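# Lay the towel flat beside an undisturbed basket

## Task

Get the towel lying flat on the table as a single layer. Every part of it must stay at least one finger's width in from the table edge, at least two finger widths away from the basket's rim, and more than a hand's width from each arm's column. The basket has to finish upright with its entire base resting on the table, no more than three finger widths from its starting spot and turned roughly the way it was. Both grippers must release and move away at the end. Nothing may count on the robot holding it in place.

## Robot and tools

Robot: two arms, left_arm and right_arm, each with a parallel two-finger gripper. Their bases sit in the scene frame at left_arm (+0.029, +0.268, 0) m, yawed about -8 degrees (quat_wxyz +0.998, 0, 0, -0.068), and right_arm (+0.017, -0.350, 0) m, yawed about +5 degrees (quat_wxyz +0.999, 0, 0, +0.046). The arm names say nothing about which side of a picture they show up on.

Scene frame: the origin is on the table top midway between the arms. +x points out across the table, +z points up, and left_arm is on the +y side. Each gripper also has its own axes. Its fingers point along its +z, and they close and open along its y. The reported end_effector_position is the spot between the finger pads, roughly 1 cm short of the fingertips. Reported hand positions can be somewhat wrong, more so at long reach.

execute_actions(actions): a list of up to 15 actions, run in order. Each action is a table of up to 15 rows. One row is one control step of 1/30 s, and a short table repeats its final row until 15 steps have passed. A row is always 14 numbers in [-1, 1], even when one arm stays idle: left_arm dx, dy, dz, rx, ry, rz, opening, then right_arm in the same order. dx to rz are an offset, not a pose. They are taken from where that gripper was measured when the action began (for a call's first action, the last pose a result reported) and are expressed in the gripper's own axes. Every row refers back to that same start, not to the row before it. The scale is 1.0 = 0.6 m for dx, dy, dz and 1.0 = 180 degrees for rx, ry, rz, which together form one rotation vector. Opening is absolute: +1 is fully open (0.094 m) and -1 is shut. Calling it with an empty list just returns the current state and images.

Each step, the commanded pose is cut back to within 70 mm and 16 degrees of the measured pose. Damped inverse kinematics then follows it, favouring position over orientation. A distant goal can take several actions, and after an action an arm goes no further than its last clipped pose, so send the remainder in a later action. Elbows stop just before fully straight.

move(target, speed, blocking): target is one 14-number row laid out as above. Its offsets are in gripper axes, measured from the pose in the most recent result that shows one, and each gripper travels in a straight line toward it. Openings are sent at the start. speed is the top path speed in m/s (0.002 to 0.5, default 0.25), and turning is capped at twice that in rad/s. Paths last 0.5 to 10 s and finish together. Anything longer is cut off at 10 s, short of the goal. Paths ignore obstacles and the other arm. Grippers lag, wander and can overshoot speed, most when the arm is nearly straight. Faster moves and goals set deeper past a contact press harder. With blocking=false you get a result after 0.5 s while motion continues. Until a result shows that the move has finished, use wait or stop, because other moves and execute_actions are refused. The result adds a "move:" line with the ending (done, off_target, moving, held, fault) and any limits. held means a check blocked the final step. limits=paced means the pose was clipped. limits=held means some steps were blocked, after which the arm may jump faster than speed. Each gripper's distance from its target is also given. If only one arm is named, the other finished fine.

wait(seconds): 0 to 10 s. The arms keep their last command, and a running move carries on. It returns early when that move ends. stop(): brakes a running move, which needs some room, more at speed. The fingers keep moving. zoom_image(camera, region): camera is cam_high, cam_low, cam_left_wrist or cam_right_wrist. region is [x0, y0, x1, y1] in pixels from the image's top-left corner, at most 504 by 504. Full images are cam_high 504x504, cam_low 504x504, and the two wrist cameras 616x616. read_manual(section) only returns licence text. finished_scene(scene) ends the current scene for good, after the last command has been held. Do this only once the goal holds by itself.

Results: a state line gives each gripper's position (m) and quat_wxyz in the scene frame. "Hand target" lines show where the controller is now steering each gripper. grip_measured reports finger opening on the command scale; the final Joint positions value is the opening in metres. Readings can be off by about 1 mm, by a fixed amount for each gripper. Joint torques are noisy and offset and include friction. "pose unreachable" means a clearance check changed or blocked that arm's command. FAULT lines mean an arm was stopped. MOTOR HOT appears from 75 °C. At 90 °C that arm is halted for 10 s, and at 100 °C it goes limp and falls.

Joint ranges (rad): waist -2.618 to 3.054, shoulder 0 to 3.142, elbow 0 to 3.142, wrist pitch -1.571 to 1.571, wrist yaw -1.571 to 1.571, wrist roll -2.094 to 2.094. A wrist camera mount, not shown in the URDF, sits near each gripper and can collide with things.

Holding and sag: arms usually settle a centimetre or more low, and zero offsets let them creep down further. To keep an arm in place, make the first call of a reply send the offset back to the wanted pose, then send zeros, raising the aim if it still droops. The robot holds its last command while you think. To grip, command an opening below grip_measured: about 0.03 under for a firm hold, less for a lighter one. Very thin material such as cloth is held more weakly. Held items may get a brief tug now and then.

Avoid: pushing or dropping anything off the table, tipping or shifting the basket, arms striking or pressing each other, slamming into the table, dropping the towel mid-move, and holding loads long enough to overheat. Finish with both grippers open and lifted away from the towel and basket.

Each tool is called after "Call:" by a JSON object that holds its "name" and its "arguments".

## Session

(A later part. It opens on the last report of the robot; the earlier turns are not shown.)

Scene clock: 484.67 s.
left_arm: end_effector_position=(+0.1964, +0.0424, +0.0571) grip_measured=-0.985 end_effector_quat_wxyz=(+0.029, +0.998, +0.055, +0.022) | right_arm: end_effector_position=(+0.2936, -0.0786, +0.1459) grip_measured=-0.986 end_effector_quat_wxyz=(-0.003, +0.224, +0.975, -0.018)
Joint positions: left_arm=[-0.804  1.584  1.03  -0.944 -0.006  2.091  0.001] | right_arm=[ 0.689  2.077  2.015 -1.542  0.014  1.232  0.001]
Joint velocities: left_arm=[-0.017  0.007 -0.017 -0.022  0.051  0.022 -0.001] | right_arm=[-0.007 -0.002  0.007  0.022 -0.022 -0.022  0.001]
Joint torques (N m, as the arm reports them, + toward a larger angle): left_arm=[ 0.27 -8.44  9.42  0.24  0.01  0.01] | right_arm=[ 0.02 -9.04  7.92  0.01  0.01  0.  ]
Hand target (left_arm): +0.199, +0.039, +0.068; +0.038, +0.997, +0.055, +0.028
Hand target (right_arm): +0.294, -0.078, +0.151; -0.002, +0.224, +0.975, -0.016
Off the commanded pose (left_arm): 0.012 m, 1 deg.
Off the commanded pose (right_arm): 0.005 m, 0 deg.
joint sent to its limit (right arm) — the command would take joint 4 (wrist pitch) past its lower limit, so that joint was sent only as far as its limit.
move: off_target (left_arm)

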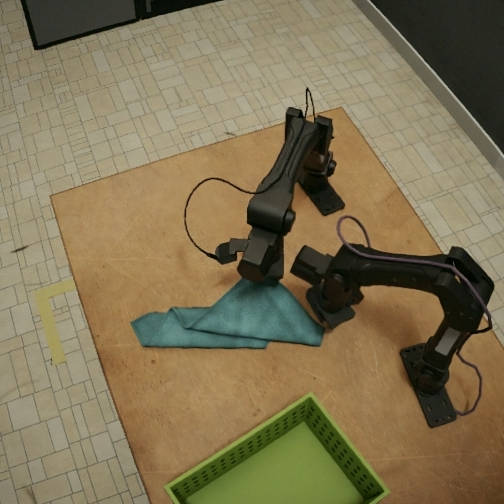

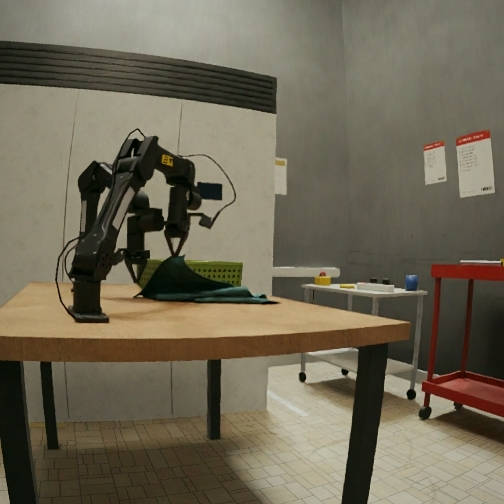

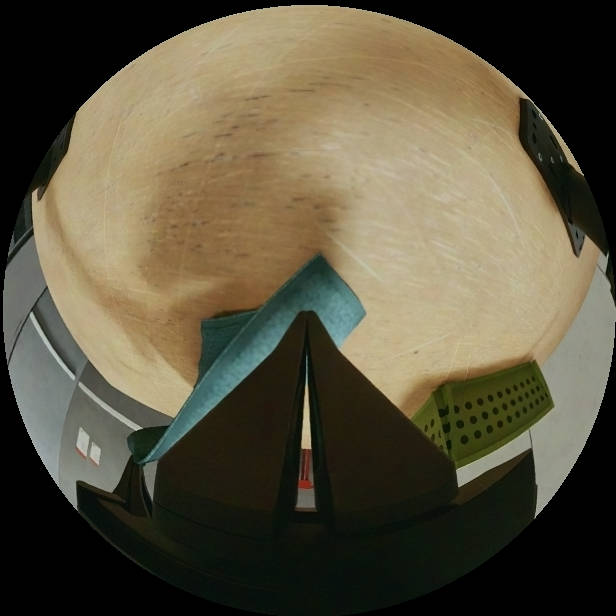

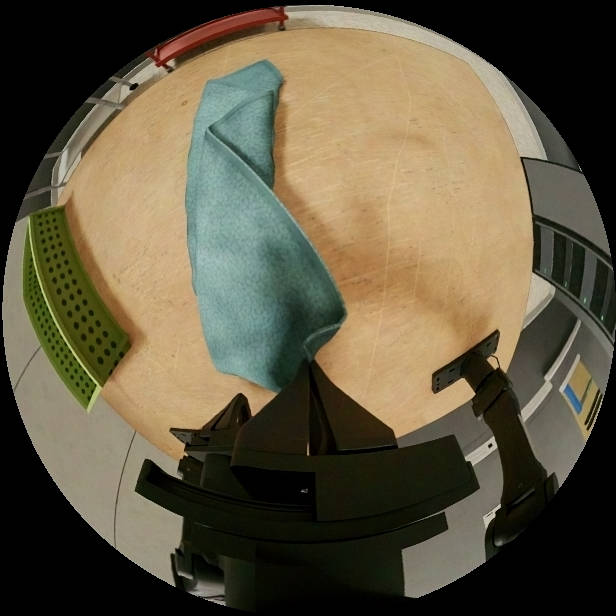

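Call:
{"name": "execute_actions", "arguments": {"actions": [[[0,0,0,0,0,0,0.8, 0,0,-0.008,0,0,0,-1]],[[0.004,0,0,0,0,0,0.8, 0,0,0,0,0,0,-1]]]}}

Call:
{"name": "move", "arguments": {"target": [0.004,0.0,0.062,0,0,0,0.8, 0,0,0,0,0,0,-1], "speed": 0.04}}

Scene clock: 492.20 s.
left_arm: end_effector_position=(+0.1962, +0.0427, +0.0571) grip_measured=+0.798 end_effector_quat_wxyz=(+0.029, +0.998, +0.055, +0.022) | right_arm: end_effector_position=(+0.2936, -0.0786, +0.1459) grip_measured=-0.986 end_effector_quat_wxyz=(-0.003, +0.224, +0.975, -0.018)
Joint positions: left_arm=[-0.804  1.584  1.03  -0.945 -0.006  2.091  0.084] | right_arm=[ 0.689  2.077  2.015 -1.542  0.014  1.232  0.001]
Joint velocities: left_arm=[ 0.007  0.007  0.002 -0.037  0.051 -0.007  0.   ] | right_arm=[ 0.017 -0.007  0.002 -0.066  0.022 -0.022  0.   ]
Joint torques (N m, as the arm reports them, + toward a larger angle): left_arm=[ 0.56 -6.87  7.29  0.38  0.04  0.1 ] | right_arm=[ 0.   -9.04  6.13  0.14  0.01 -0.01]
Hand target (left_arm): +0.199, +0.043, +0.057; +0.029, +0.998, +0.055, +0.022
Hand target (right_arm): +0.294, -0.079, +0.146; -0.003, +0.224, +0.975, -0.018
Off the commanded pose (left_arm): 0.002 m, 0 deg.
Off the commanded pose (right_arm): 0.000 m, 0 deg.

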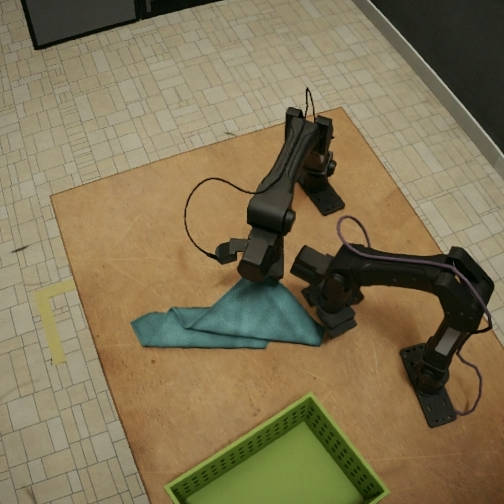

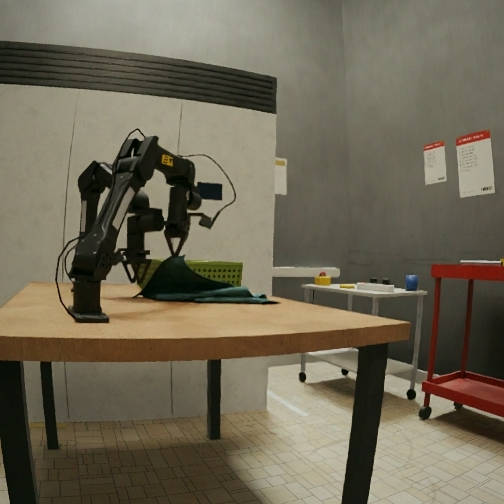

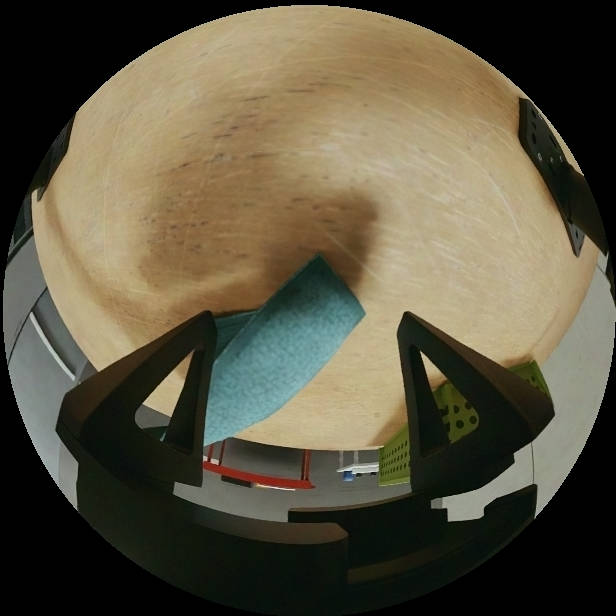

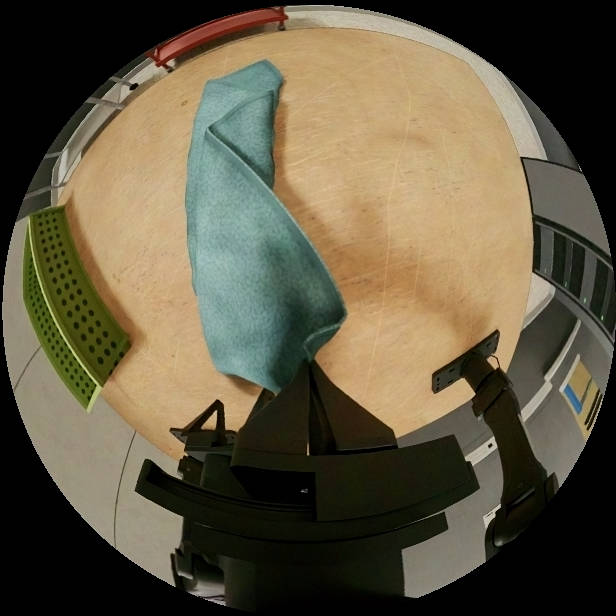

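Scene clock: 493.57 s.
left_arm: end_effector_position=(+0.2036, +0.0327, +0.0291) grip_measured=+0.798 end_effector_quat_wxyz=(+0.042, +0.997, +0.055, +0.030) | right_arm: end_effector_position=(+0.2936, -0.0786, +0.1459) grip_measured=-0.986 end_effector_quat_wxyz=(-0.003, +0.224, +0.975, -0.018)
Joint positions: left_arm=[-0.804  1.644  0.971 -0.795 -0.006  2.091  0.084] | right_arm=[ 0.689  2.077  2.015 -1.542  0.014  1.232  0.001]
Joint velocities: left_arm=[ 0.007 -0.022 -0.007 -0.022 -0.007  0.007  0.001] | right_arm=[ 0.007 -0.022 -0.017 -0.022  0.007 -0.081 -0.001]
Joint torques (N m, as the arm reports them, + toward a larger angle): left_arm=[ 0.6  -6.78  4.43  0.48 -0.01  0.1 ] | right_arm=[ 0.   -9.05  6.13  0.14  0.02 -0.01]
Hand target (left_arm): +0.200, +0.041, +0.020; +0.029, +0.998, +0.055, +0.022
Hand target (right_arm): +0.294, -0.079, +0.146; -0.003, +0.224, +0.975, -0.018
Off the commanded pose (left_arm): 0.013 m, 2 deg.
Off the commanded pose (right_arm): 0.000 m, 0 deg.
move: off_target (left_arm)

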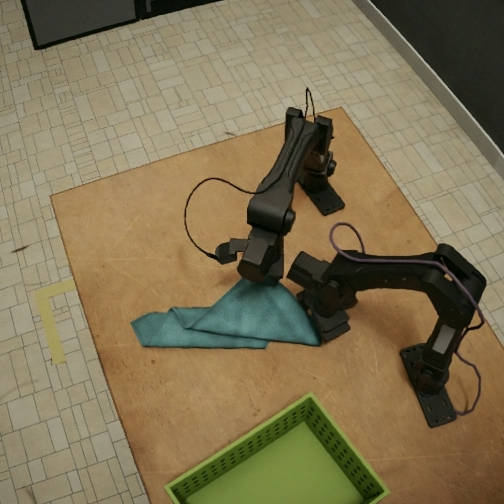

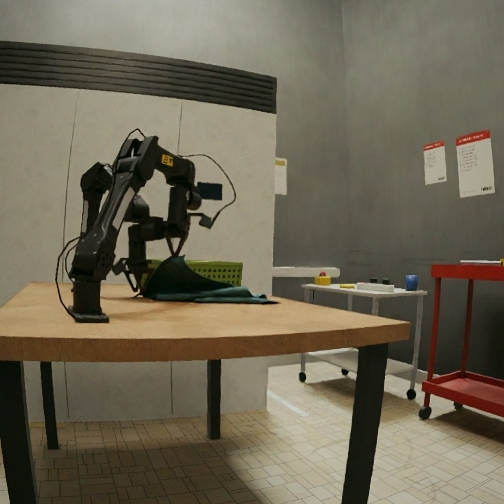

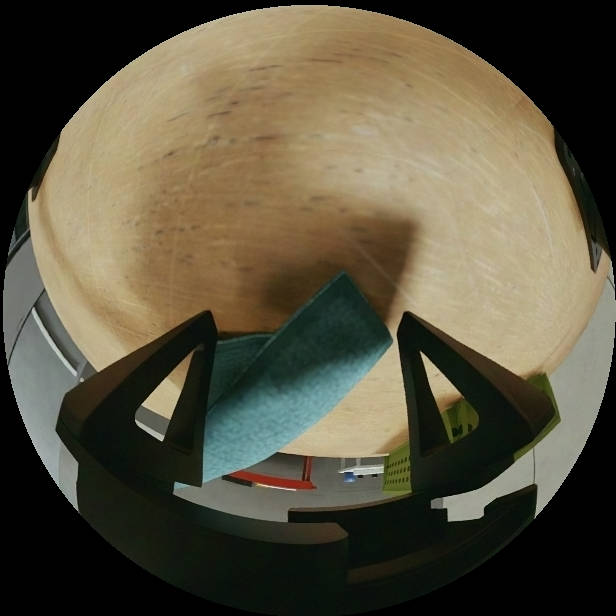

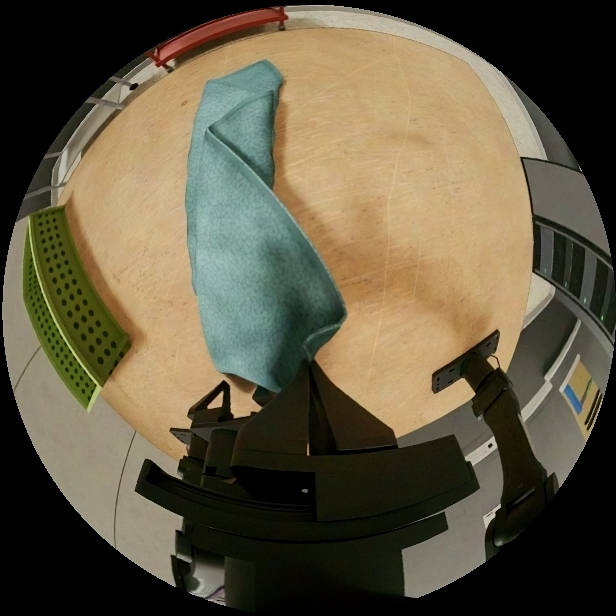

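Call:
{"name": "execute_actions", "arguments": {"actions": [[[-0.004,-0.008,0.022,0,0,0,0.8, 0,0,-0.008,0,0,0,-1]],[[0,-0.004,0.012,0,0,0,0.8, 0,0,0,0,0,0,-1]]]}}

Scene clock: 497.70 s.
left_arm: end_effector_position=(+0.2104, +0.0234, +0.0250) grip_measured=+0.798 end_effector_quat_wxyz=(+0.066, +0.995, +0.055, +0.046) | right_arm: end_effector_position=(+0.2936, -0.0786, +0.1459) grip_measured=-0.986 end_effector_quat_wxyz=(-0.003, +0.224, +0.975, -0.018)
Joint positions: left_arm=[-0.804  1.644  0.945 -0.711 -0.006  2.091  0.084] | right_arm=[ 0.689  2.077  2.015 -1.542  0.014  1.232  0.001]
Joint velocities: left_arm=[-0.002 -0.017  0.022  0.022 -0.022  0.022  0.   ] | right_arm=[-0.007 -0.007  0.002  0.037  0.022 -0.022 -0.   ]
Joint torques (N m, as the arm reports them, + toward a larger angle): left_arm=[ 0.29 -6.97  4.9   0.61  0.03  0.06] | right_arm=[ 0.   -9.04  6.13  0.14  0.01 -0.01]
Hand target (left_arm): +0.206, +0.031, +0.017; +0.054, +0.996, +0.055, +0.038
Hand target (right_arm): +0.294, -0.079, +0.146; -0.003, +0.224, +0.975, -0.018
Off the commanded pose (left_arm): 0.012 m, 2 deg.
Off the commanded pose (right_arm): 0.000 m, 0 deg.

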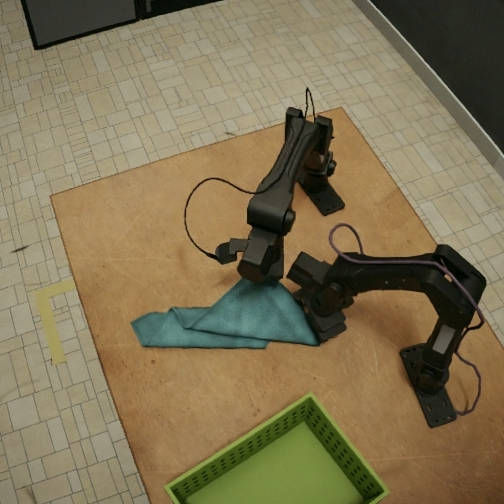

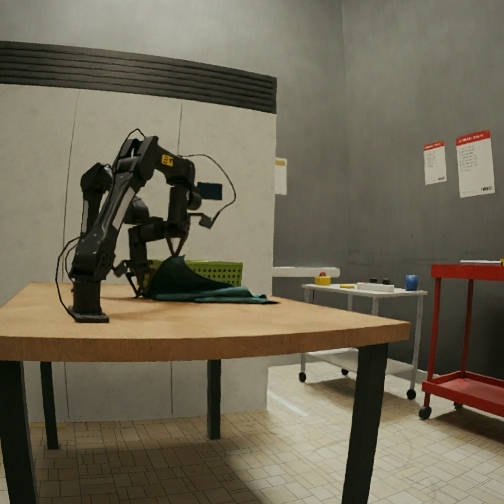

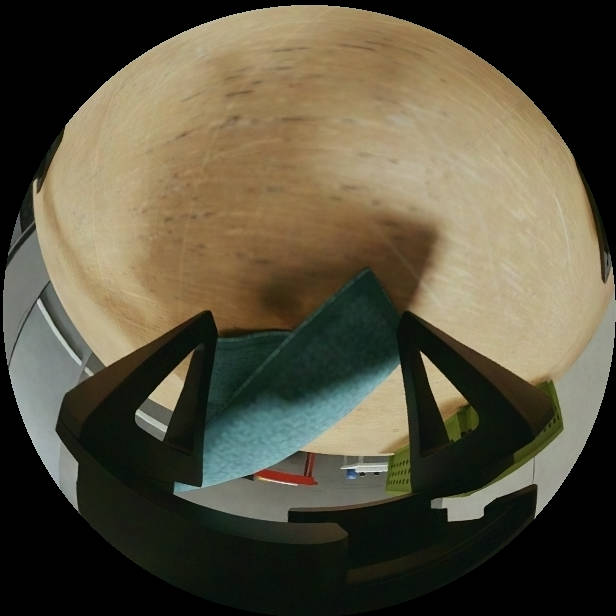

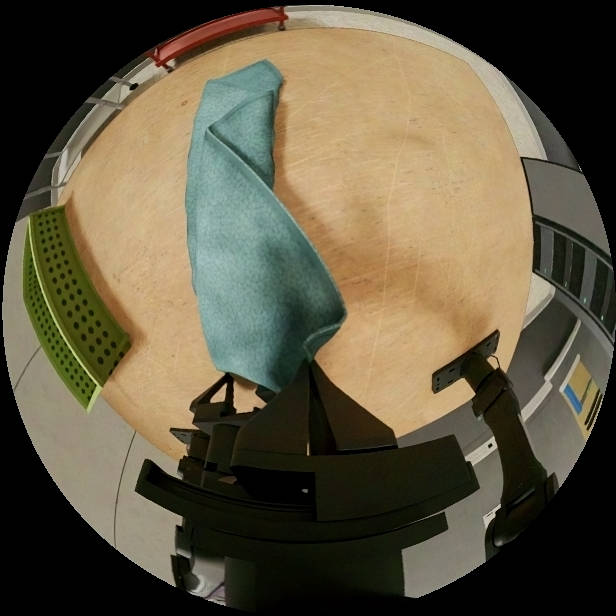

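Call:
{"name": "execute_actions", "arguments": {"actions": [[[0,0,0,0,0,0,0.2, 0,0,-0.008,0,0,0,-1]],[[0,0,0,0,0,0,-0.5, 0,0,0,0,0,0,-1]],[[0,0,0,0,0,0,-1, 0,0,0,0,0,0,-1]],[[0,0,0,0,0,0,-1, 0,0,0,0,0,0,-1]]]}}

Scene clock: 502.57 s.
left_arm: end_effector_position=(+0.2105, +0.0233, +0.0251) grip_measured=-0.985 end_effector_quat_wxyz=(+0.066, +0.995, +0.055, +0.046) | right_arm: end_effector_position=(+0.2936, -0.0786, +0.1459) grip_measured=-0.986 end_effector_quat_wxyz=(-0.003, +0.224, +0.975, -0.018)
Joint positions: left_arm=[-0.804  1.644  0.945 -0.71  -0.006  2.091  0.001] | right_arm=[ 0.689  2.077  2.015 -1.542  0.014  1.232  0.001]
Joint velocities: left_arm=[-0.002 -0.002  0.007  0.037  0.037 -0.051 -0.   ] | right_arm=[-0.002  0.017  0.022  0.051  0.051  0.037 -0.001]
Joint torques (N m, as the arm reports them, + toward a larger angle): left_arm=[ 0.08 -7.86  6.8   0.58 -0.01  0.02] | right_arm=[ 0.   -9.04  6.13  0.14  0.01 -0.01]
Hand target (left_arm): +0.210, +0.023, +0.025; +0.066, +0.995, +0.055, +0.046
Hand target (right_arm): +0.294, -0.079, +0.146; -0.003, +0.224, +0.975, -0.018
Off the commanded pose (left_arm): 0.000 m, 0 deg.
Off the commanded pose (right_arm): 0.000 m, 0 deg.

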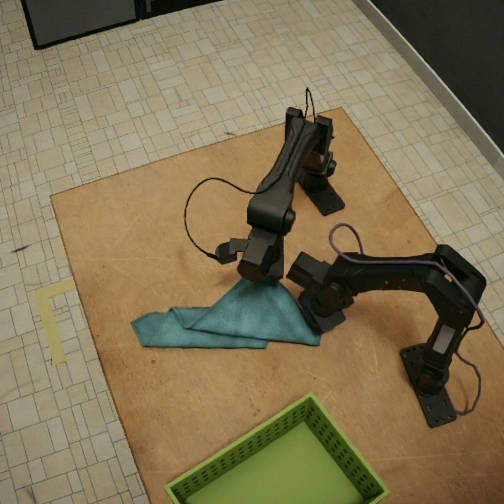

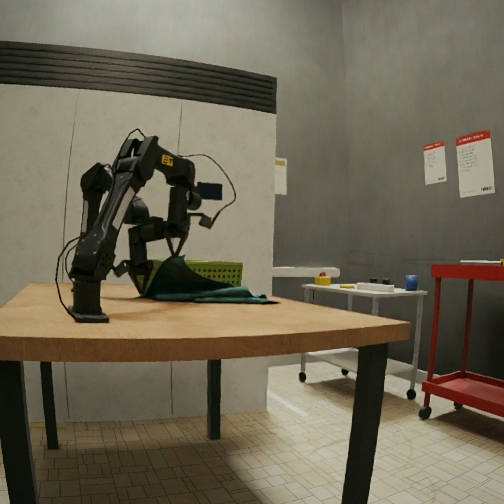

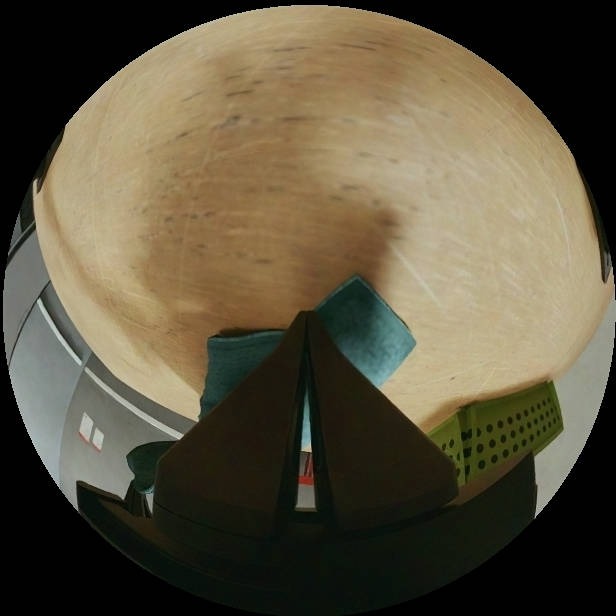

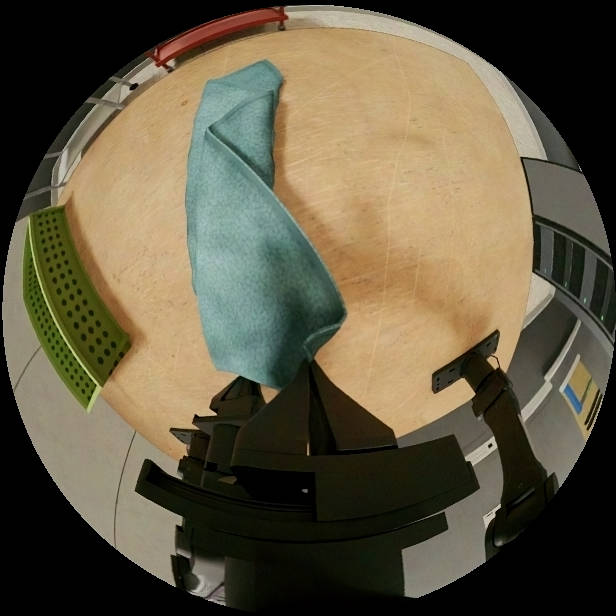

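Call:
{"name": "move", "arguments": {"target": [0,0,-0.06,0,0,0,-1, 0,0,-0.008,0,0,0,-1], "speed": 0.05}}

Scene clock: 505.10 s.
left_arm: end_effector_position=(+0.2044, +0.0316, +0.0501) grip_measured=-0.985 end_effector_quat_wxyz=(+0.059, +0.996, +0.055, +0.042) | right_arm: end_effector_position=(+0.2936, -0.0786, +0.1459) grip_measured=-0.986 end_effector_quat_wxyz=(-0.003, +0.224, +0.975, -0.018)
Joint positions: left_arm=[-0.804  1.58   0.99  -0.836 -0.006  2.091  0.001] | right_arm=[ 0.689  2.077  2.015 -1.542  0.014  1.232  0.001]
Joint velocities: left_arm=[ 0.007 -0.017 -0.007  0.007  0.037  0.066 -0.001] | right_arm=[-0.027 -0.017 -0.007  0.007 -0.037 -0.037  0.   ]
Joint torques (N m, as the arm reports them, + toward a larger angle): left_arm=[ 0.22 -8.41  9.32  0.33 -0.02  0.01] | right_arm=[ 0.   -9.06  7.9   0.01  0.01 -0.01]
Hand target (left_arm): +0.207, +0.028, +0.060; +0.066, +0.995, +0.055, +0.046
Hand target (right_arm): +0.294, -0.078, +0.151; -0.002, +0.224, +0.975, -0.016
Off the commanded pose (left_arm): 0.011 m, 1 deg.
Off the commanded pose (right_arm): 0.005 m, 0 deg.
joint sent to its limit (right arm) — the command would take joint 4 (wrist pitch) past its lower limit, so that joint was sent only as far as its limit.
move: off_target (left_arm)

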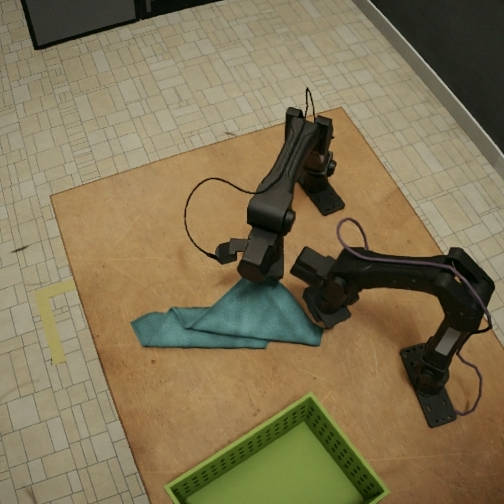

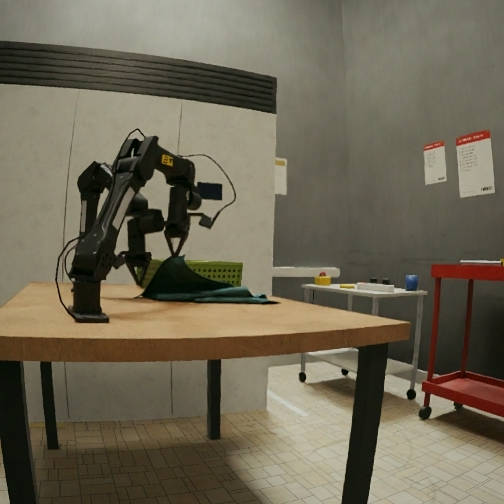

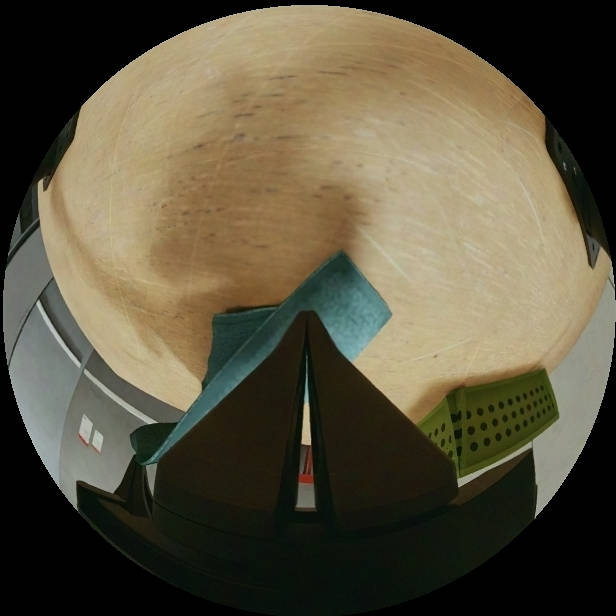

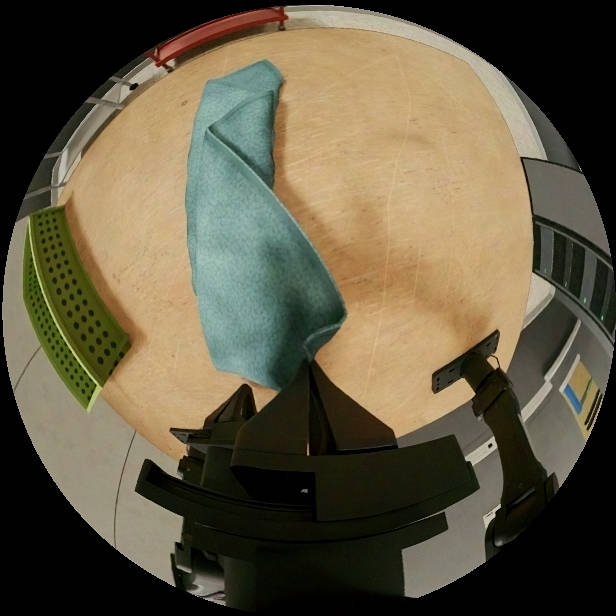

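Call:
{"name": "move", "arguments": {"target": [-0.01,-0.012,0,0,0,-0.05,0.9, 0,0,-0.008,0,0,0,-1], "speed": 0.08}}

Scene clock: 523.80 s.
left_arm: end_effector_position=(+0.2055, +0.0301, +0.0544) grip_measured=+0.898 end_effector_quat_wxyz=(+0.070, +0.988, +0.130, +0.042) | right_arm: end_effector_position=(+0.2936, -0.0786, +0.1459) grip_measured=-0.986 end_effector_quat_wxyz=(-0.003, +0.224, +0.975, -0.018)
Joint positions: left_arm=[-0.804  1.565  0.99  -0.833 -0.006  1.942  0.089] | right_arm=[ 0.689  2.077  2.015 -1.542  0.014  1.232  0.001]
Joint velocities: left_arm=[-0.017 -0.027  0.007  0.037  0.095 -0.051  0.   ] | right_arm=[-0.032  0.017  0.002  0.007  0.007 -0.037  0.   ]
Joint torques (N m, as the arm reports them, + toward a larger angle): left_arm=[-0.4  -8.56  3.56  0.6   0.01 -0.13] | right_arm=[ 0.01 -9.05  7.9   0.01  0.01 -0.01]
Hand target (left_arm): +0.198, +0.038, +0.049; +0.062, +0.988, +0.133, +0.037
Hand target (right_arm): +0.294, -0.078, +0.151; -0.002, +0.224, +0.975, -0.016
Off the commanded pose (left_arm): 0.012 m, 1 deg.
Off the commanded pose (right_arm): 0.005 m, 0 deg.
joint sent to its limit (right arm) — the command would take joint 4 (wrist pitch) past its lower limit, so that joint was sent only as far as its limit.
move: off_target (left_arm)

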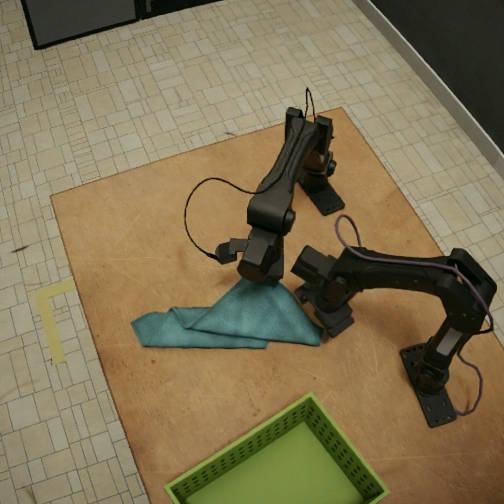

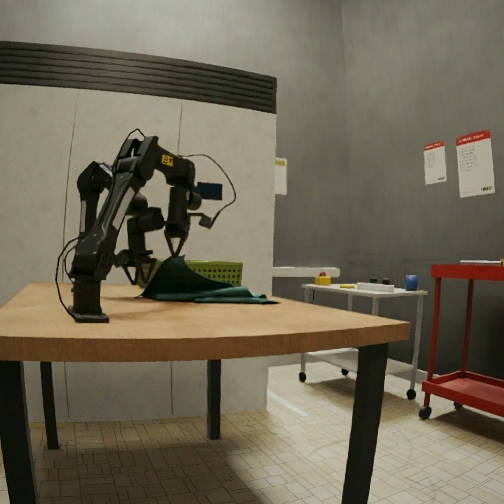

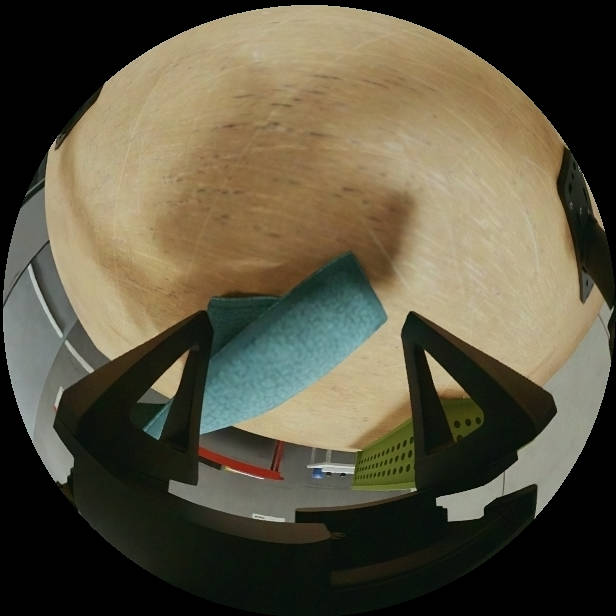

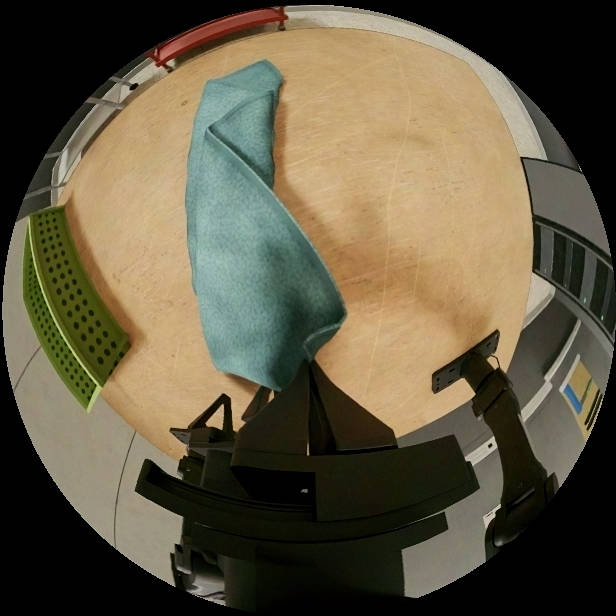

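Call:
{"name": "move", "arguments": {"target": [0,0,0.06,0,0,0,0.9, 0,0,-0.008,0,0,0,-1], "speed": 0.04}}

Scene clock: 530.47 s.
left_arm: end_effector_position=(+0.2142, +0.0182, +0.0287) grip_measured=+0.898 end_effector_quat_wxyz=(+0.084, +0.987, +0.131, +0.049) | right_arm: end_effector_position=(+0.2936, -0.0786, +0.1459) grip_measured=-0.986 end_effector_quat_wxyz=(-0.003, +0.224, +0.975, -0.018)
Joint positions: left_arm=[-0.804  1.633  0.943 -0.686 -0.006  1.939  0.089] | right_arm=[ 0.689  2.077  2.015 -1.542  0.014  1.232  0.001]
Joint velocities: left_arm=[-0.007  0.017  0.012  0.095  0.007  0.022  0.   ] | right_arm=[-0.007 -0.017 -0.007  0.051 -0.007 -0.007 -0.   ]
Joint torques (N m, as the arm reports them, + toward a larger angle): left_arm=[ 0.04 -6.75  4.65  0.66  0.04  0.05] | right_arm=[ 0.01 -9.05  7.89  0.01  0.01 -0.01]
Hand target (left_arm): +0.209, +0.025, +0.019; +0.070, +0.988, +0.130, +0.042
Hand target (right_arm): +0.294, -0.078, +0.151; -0.002, +0.224, +0.975, -0.016
Off the commanded pose (left_arm): 0.013 m, 2 deg.
Off the commanded pose (right_arm): 0.005 m, 0 deg.
joint sent to its limit (right arm) — the command would take joint 4 (wrist pitch) past its lower limit, so that joint was sent only as far as its limit.
move: off_target (left_arm)

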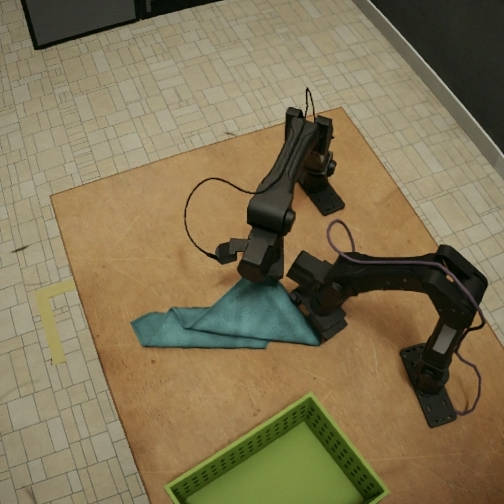

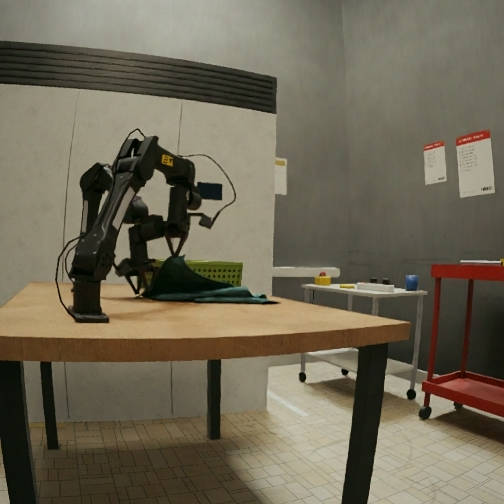

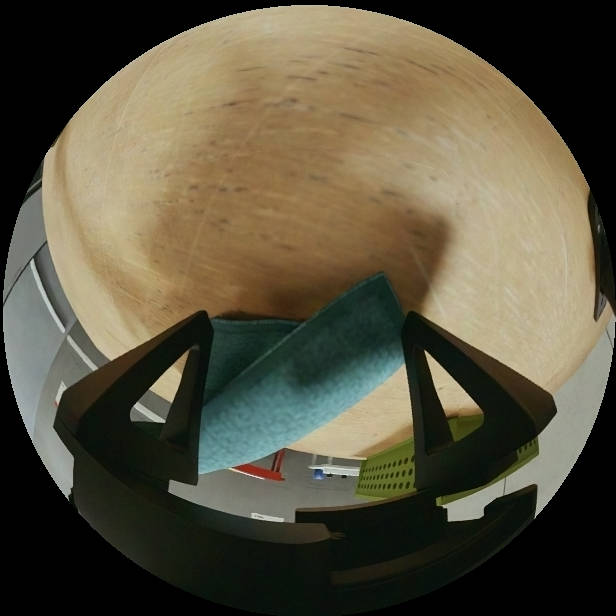

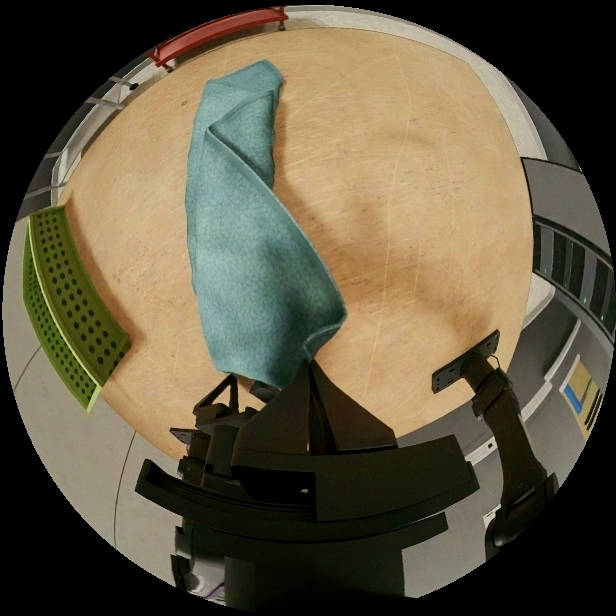

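Call:
{"name": "move", "arguments": {"target": [-0.007,-0.037,0.023,0,0,0,0.9, 0,0,-0.008,0,0,0,-1], "speed": 0.05}}

Scene clock: 534.57 s.
left_arm: end_effector_position=(+0.2112, +0.0233, +0.0209) grip_measured=+0.898 end_effector_quat_wxyz=(+0.099, +0.985, +0.131, +0.057) | right_arm: end_effector_position=(+0.2936, -0.0786, +0.1459) grip_measured=-0.986 end_effector_quat_wxyz=(-0.003, +0.224, +0.975, -0.018)
Joint positions: left_arm=[-0.802  1.599  0.865 -0.609 -0.005  1.94   0.089] | right_arm=[ 0.689  2.077  2.015 -1.542  0.014  1.232  0.001]
Joint velocities: left_arm=[-0.002 -0.007  0.017  0.051 -0.037  0.007  0.   ] | right_arm=[-0.007  0.002  0.007  0.066 -0.081 -0.051  0.   ]
Joint torques (N m, as the arm reports them, + toward a larger angle): left_arm=[ 1.   -7.4   3.18  0.73  0.03  0.15] | right_arm=[ 0.   -9.05  7.88  0.01  0.01  0.  ]
Hand target (left_arm): +0.206, +0.036, +0.011; +0.084, +0.987, +0.131, +0.049
Hand target (right_arm): +0.294, -0.078, +0.151; -0.002, +0.224, +0.975, -0.016
Off the commanded pose (left_arm): 0.017 m, 2 deg.
Off the commanded pose (right_arm): 0.005 m, 0 deg.
joint sent to its limit (right arm) — the command would take joint 4 (wrist pitch) past its lower limit, so that joint was sent only as far as its limit.
move: off_target (left_arm)

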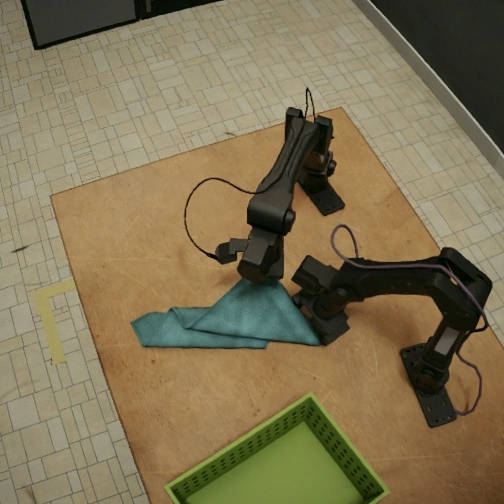

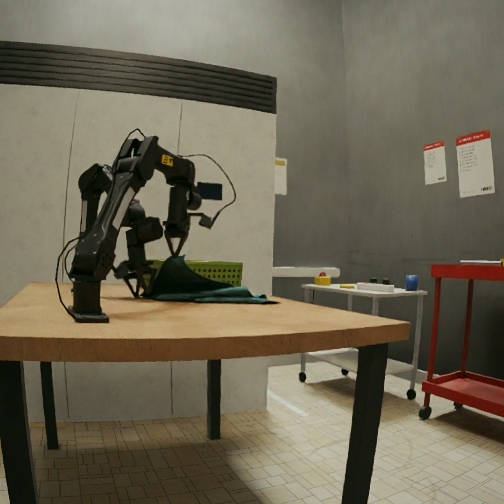

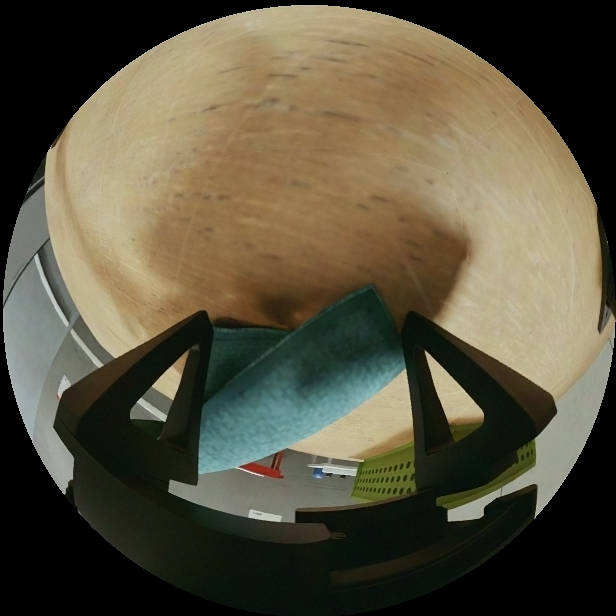

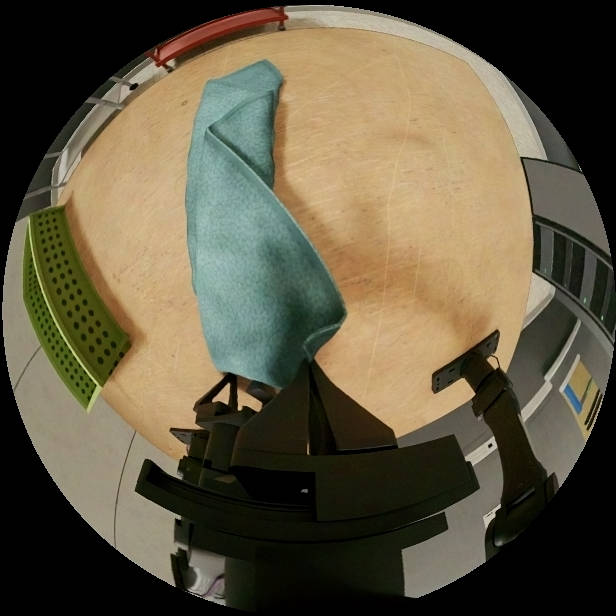

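Call:
{"name": "execute_actions", "arguments": {"actions": [[[0,-0.01,0.012,0,0,0,0.4, 0,0,-0.008,0,0,0,-1]],[[0,0,0.006,0,0,0,-0.1, 0,0,0,0,0,0,-1]]]}}

Scene clock: 539.03 s.
left_arm: end_effector_position=(+0.2155, +0.0174, +0.0210) grip_measured=-0.098 end_effector_quat_wxyz=(+0.114, +0.983, +0.131, +0.065) | right_arm: end_effector_position=(+0.2936, -0.0787, +0.1459) grip_measured=-0.986 end_effector_quat_wxyz=(-0.003, +0.224, +0.975, -0.018)
Joint positions: left_arm=[-0.802  1.599  0.856 -0.565 -0.005  1.94   0.042] | right_arm=[ 0.689  2.077  2.015 -1.543  0.014  1.232  0.001]
Joint velocities: left_arm=[-0.002 -0.017 -0.002 -0.037  0.022 -0.022  0.001] | right_arm=[ 0.002 -0.007  0.012  0.007 -0.022  0.007  0.   ]
Joint torques (N m, as the arm reports them, + toward a larger angle): left_arm=[ 0.01 -6.42  6.28  0.75  0.03  0.02] | right_arm=[ 0.   -9.04  6.13  0.14  0.01 -0.01]
Hand target (left_arm): +0.214, +0.019, +0.017; +0.108, +0.984, +0.131, +0.062
Hand target (right_arm): +0.294, -0.079, +0.146; -0.003, +0.224, +0.975, -0.018
Off the commanded pose (left_arm): 0.005 m, 1 deg.
Off the commanded pose (right_arm): 0.000 m, 0 deg.

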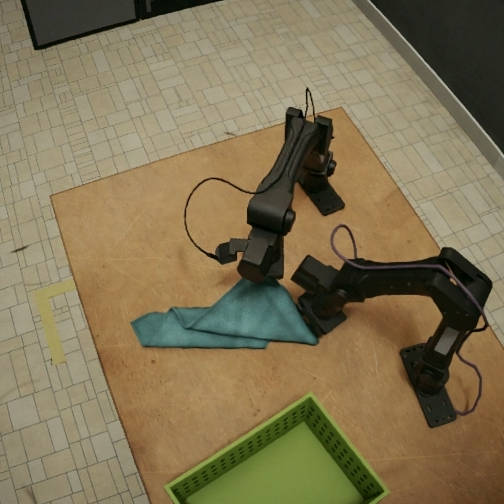

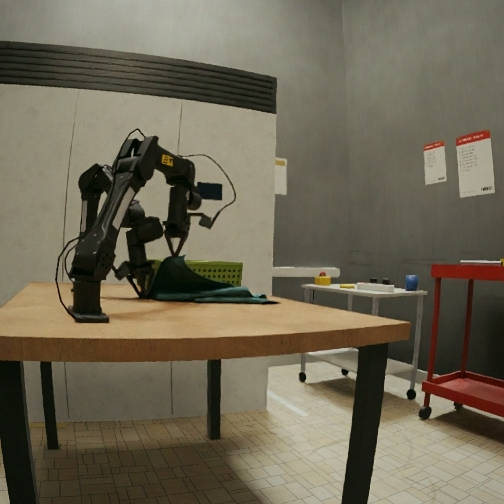

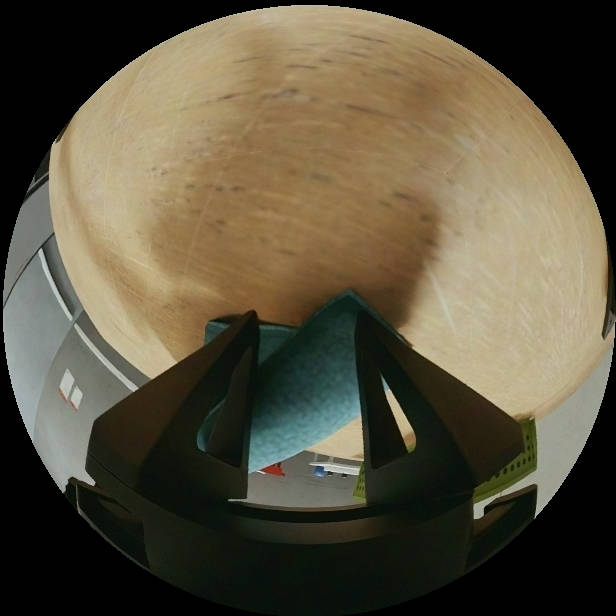

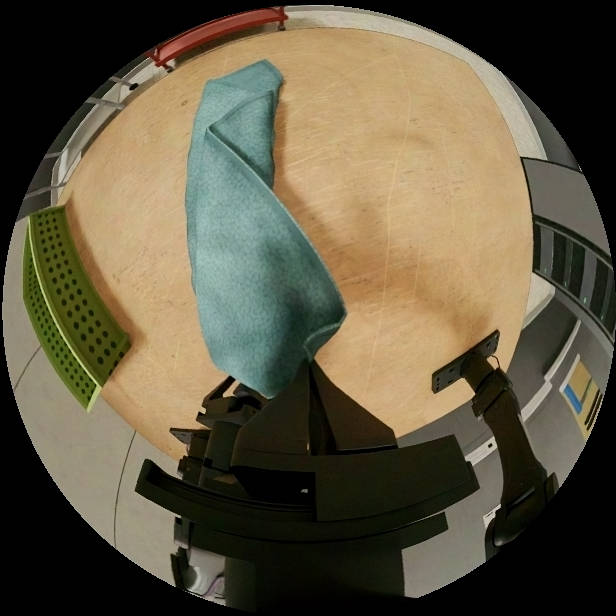

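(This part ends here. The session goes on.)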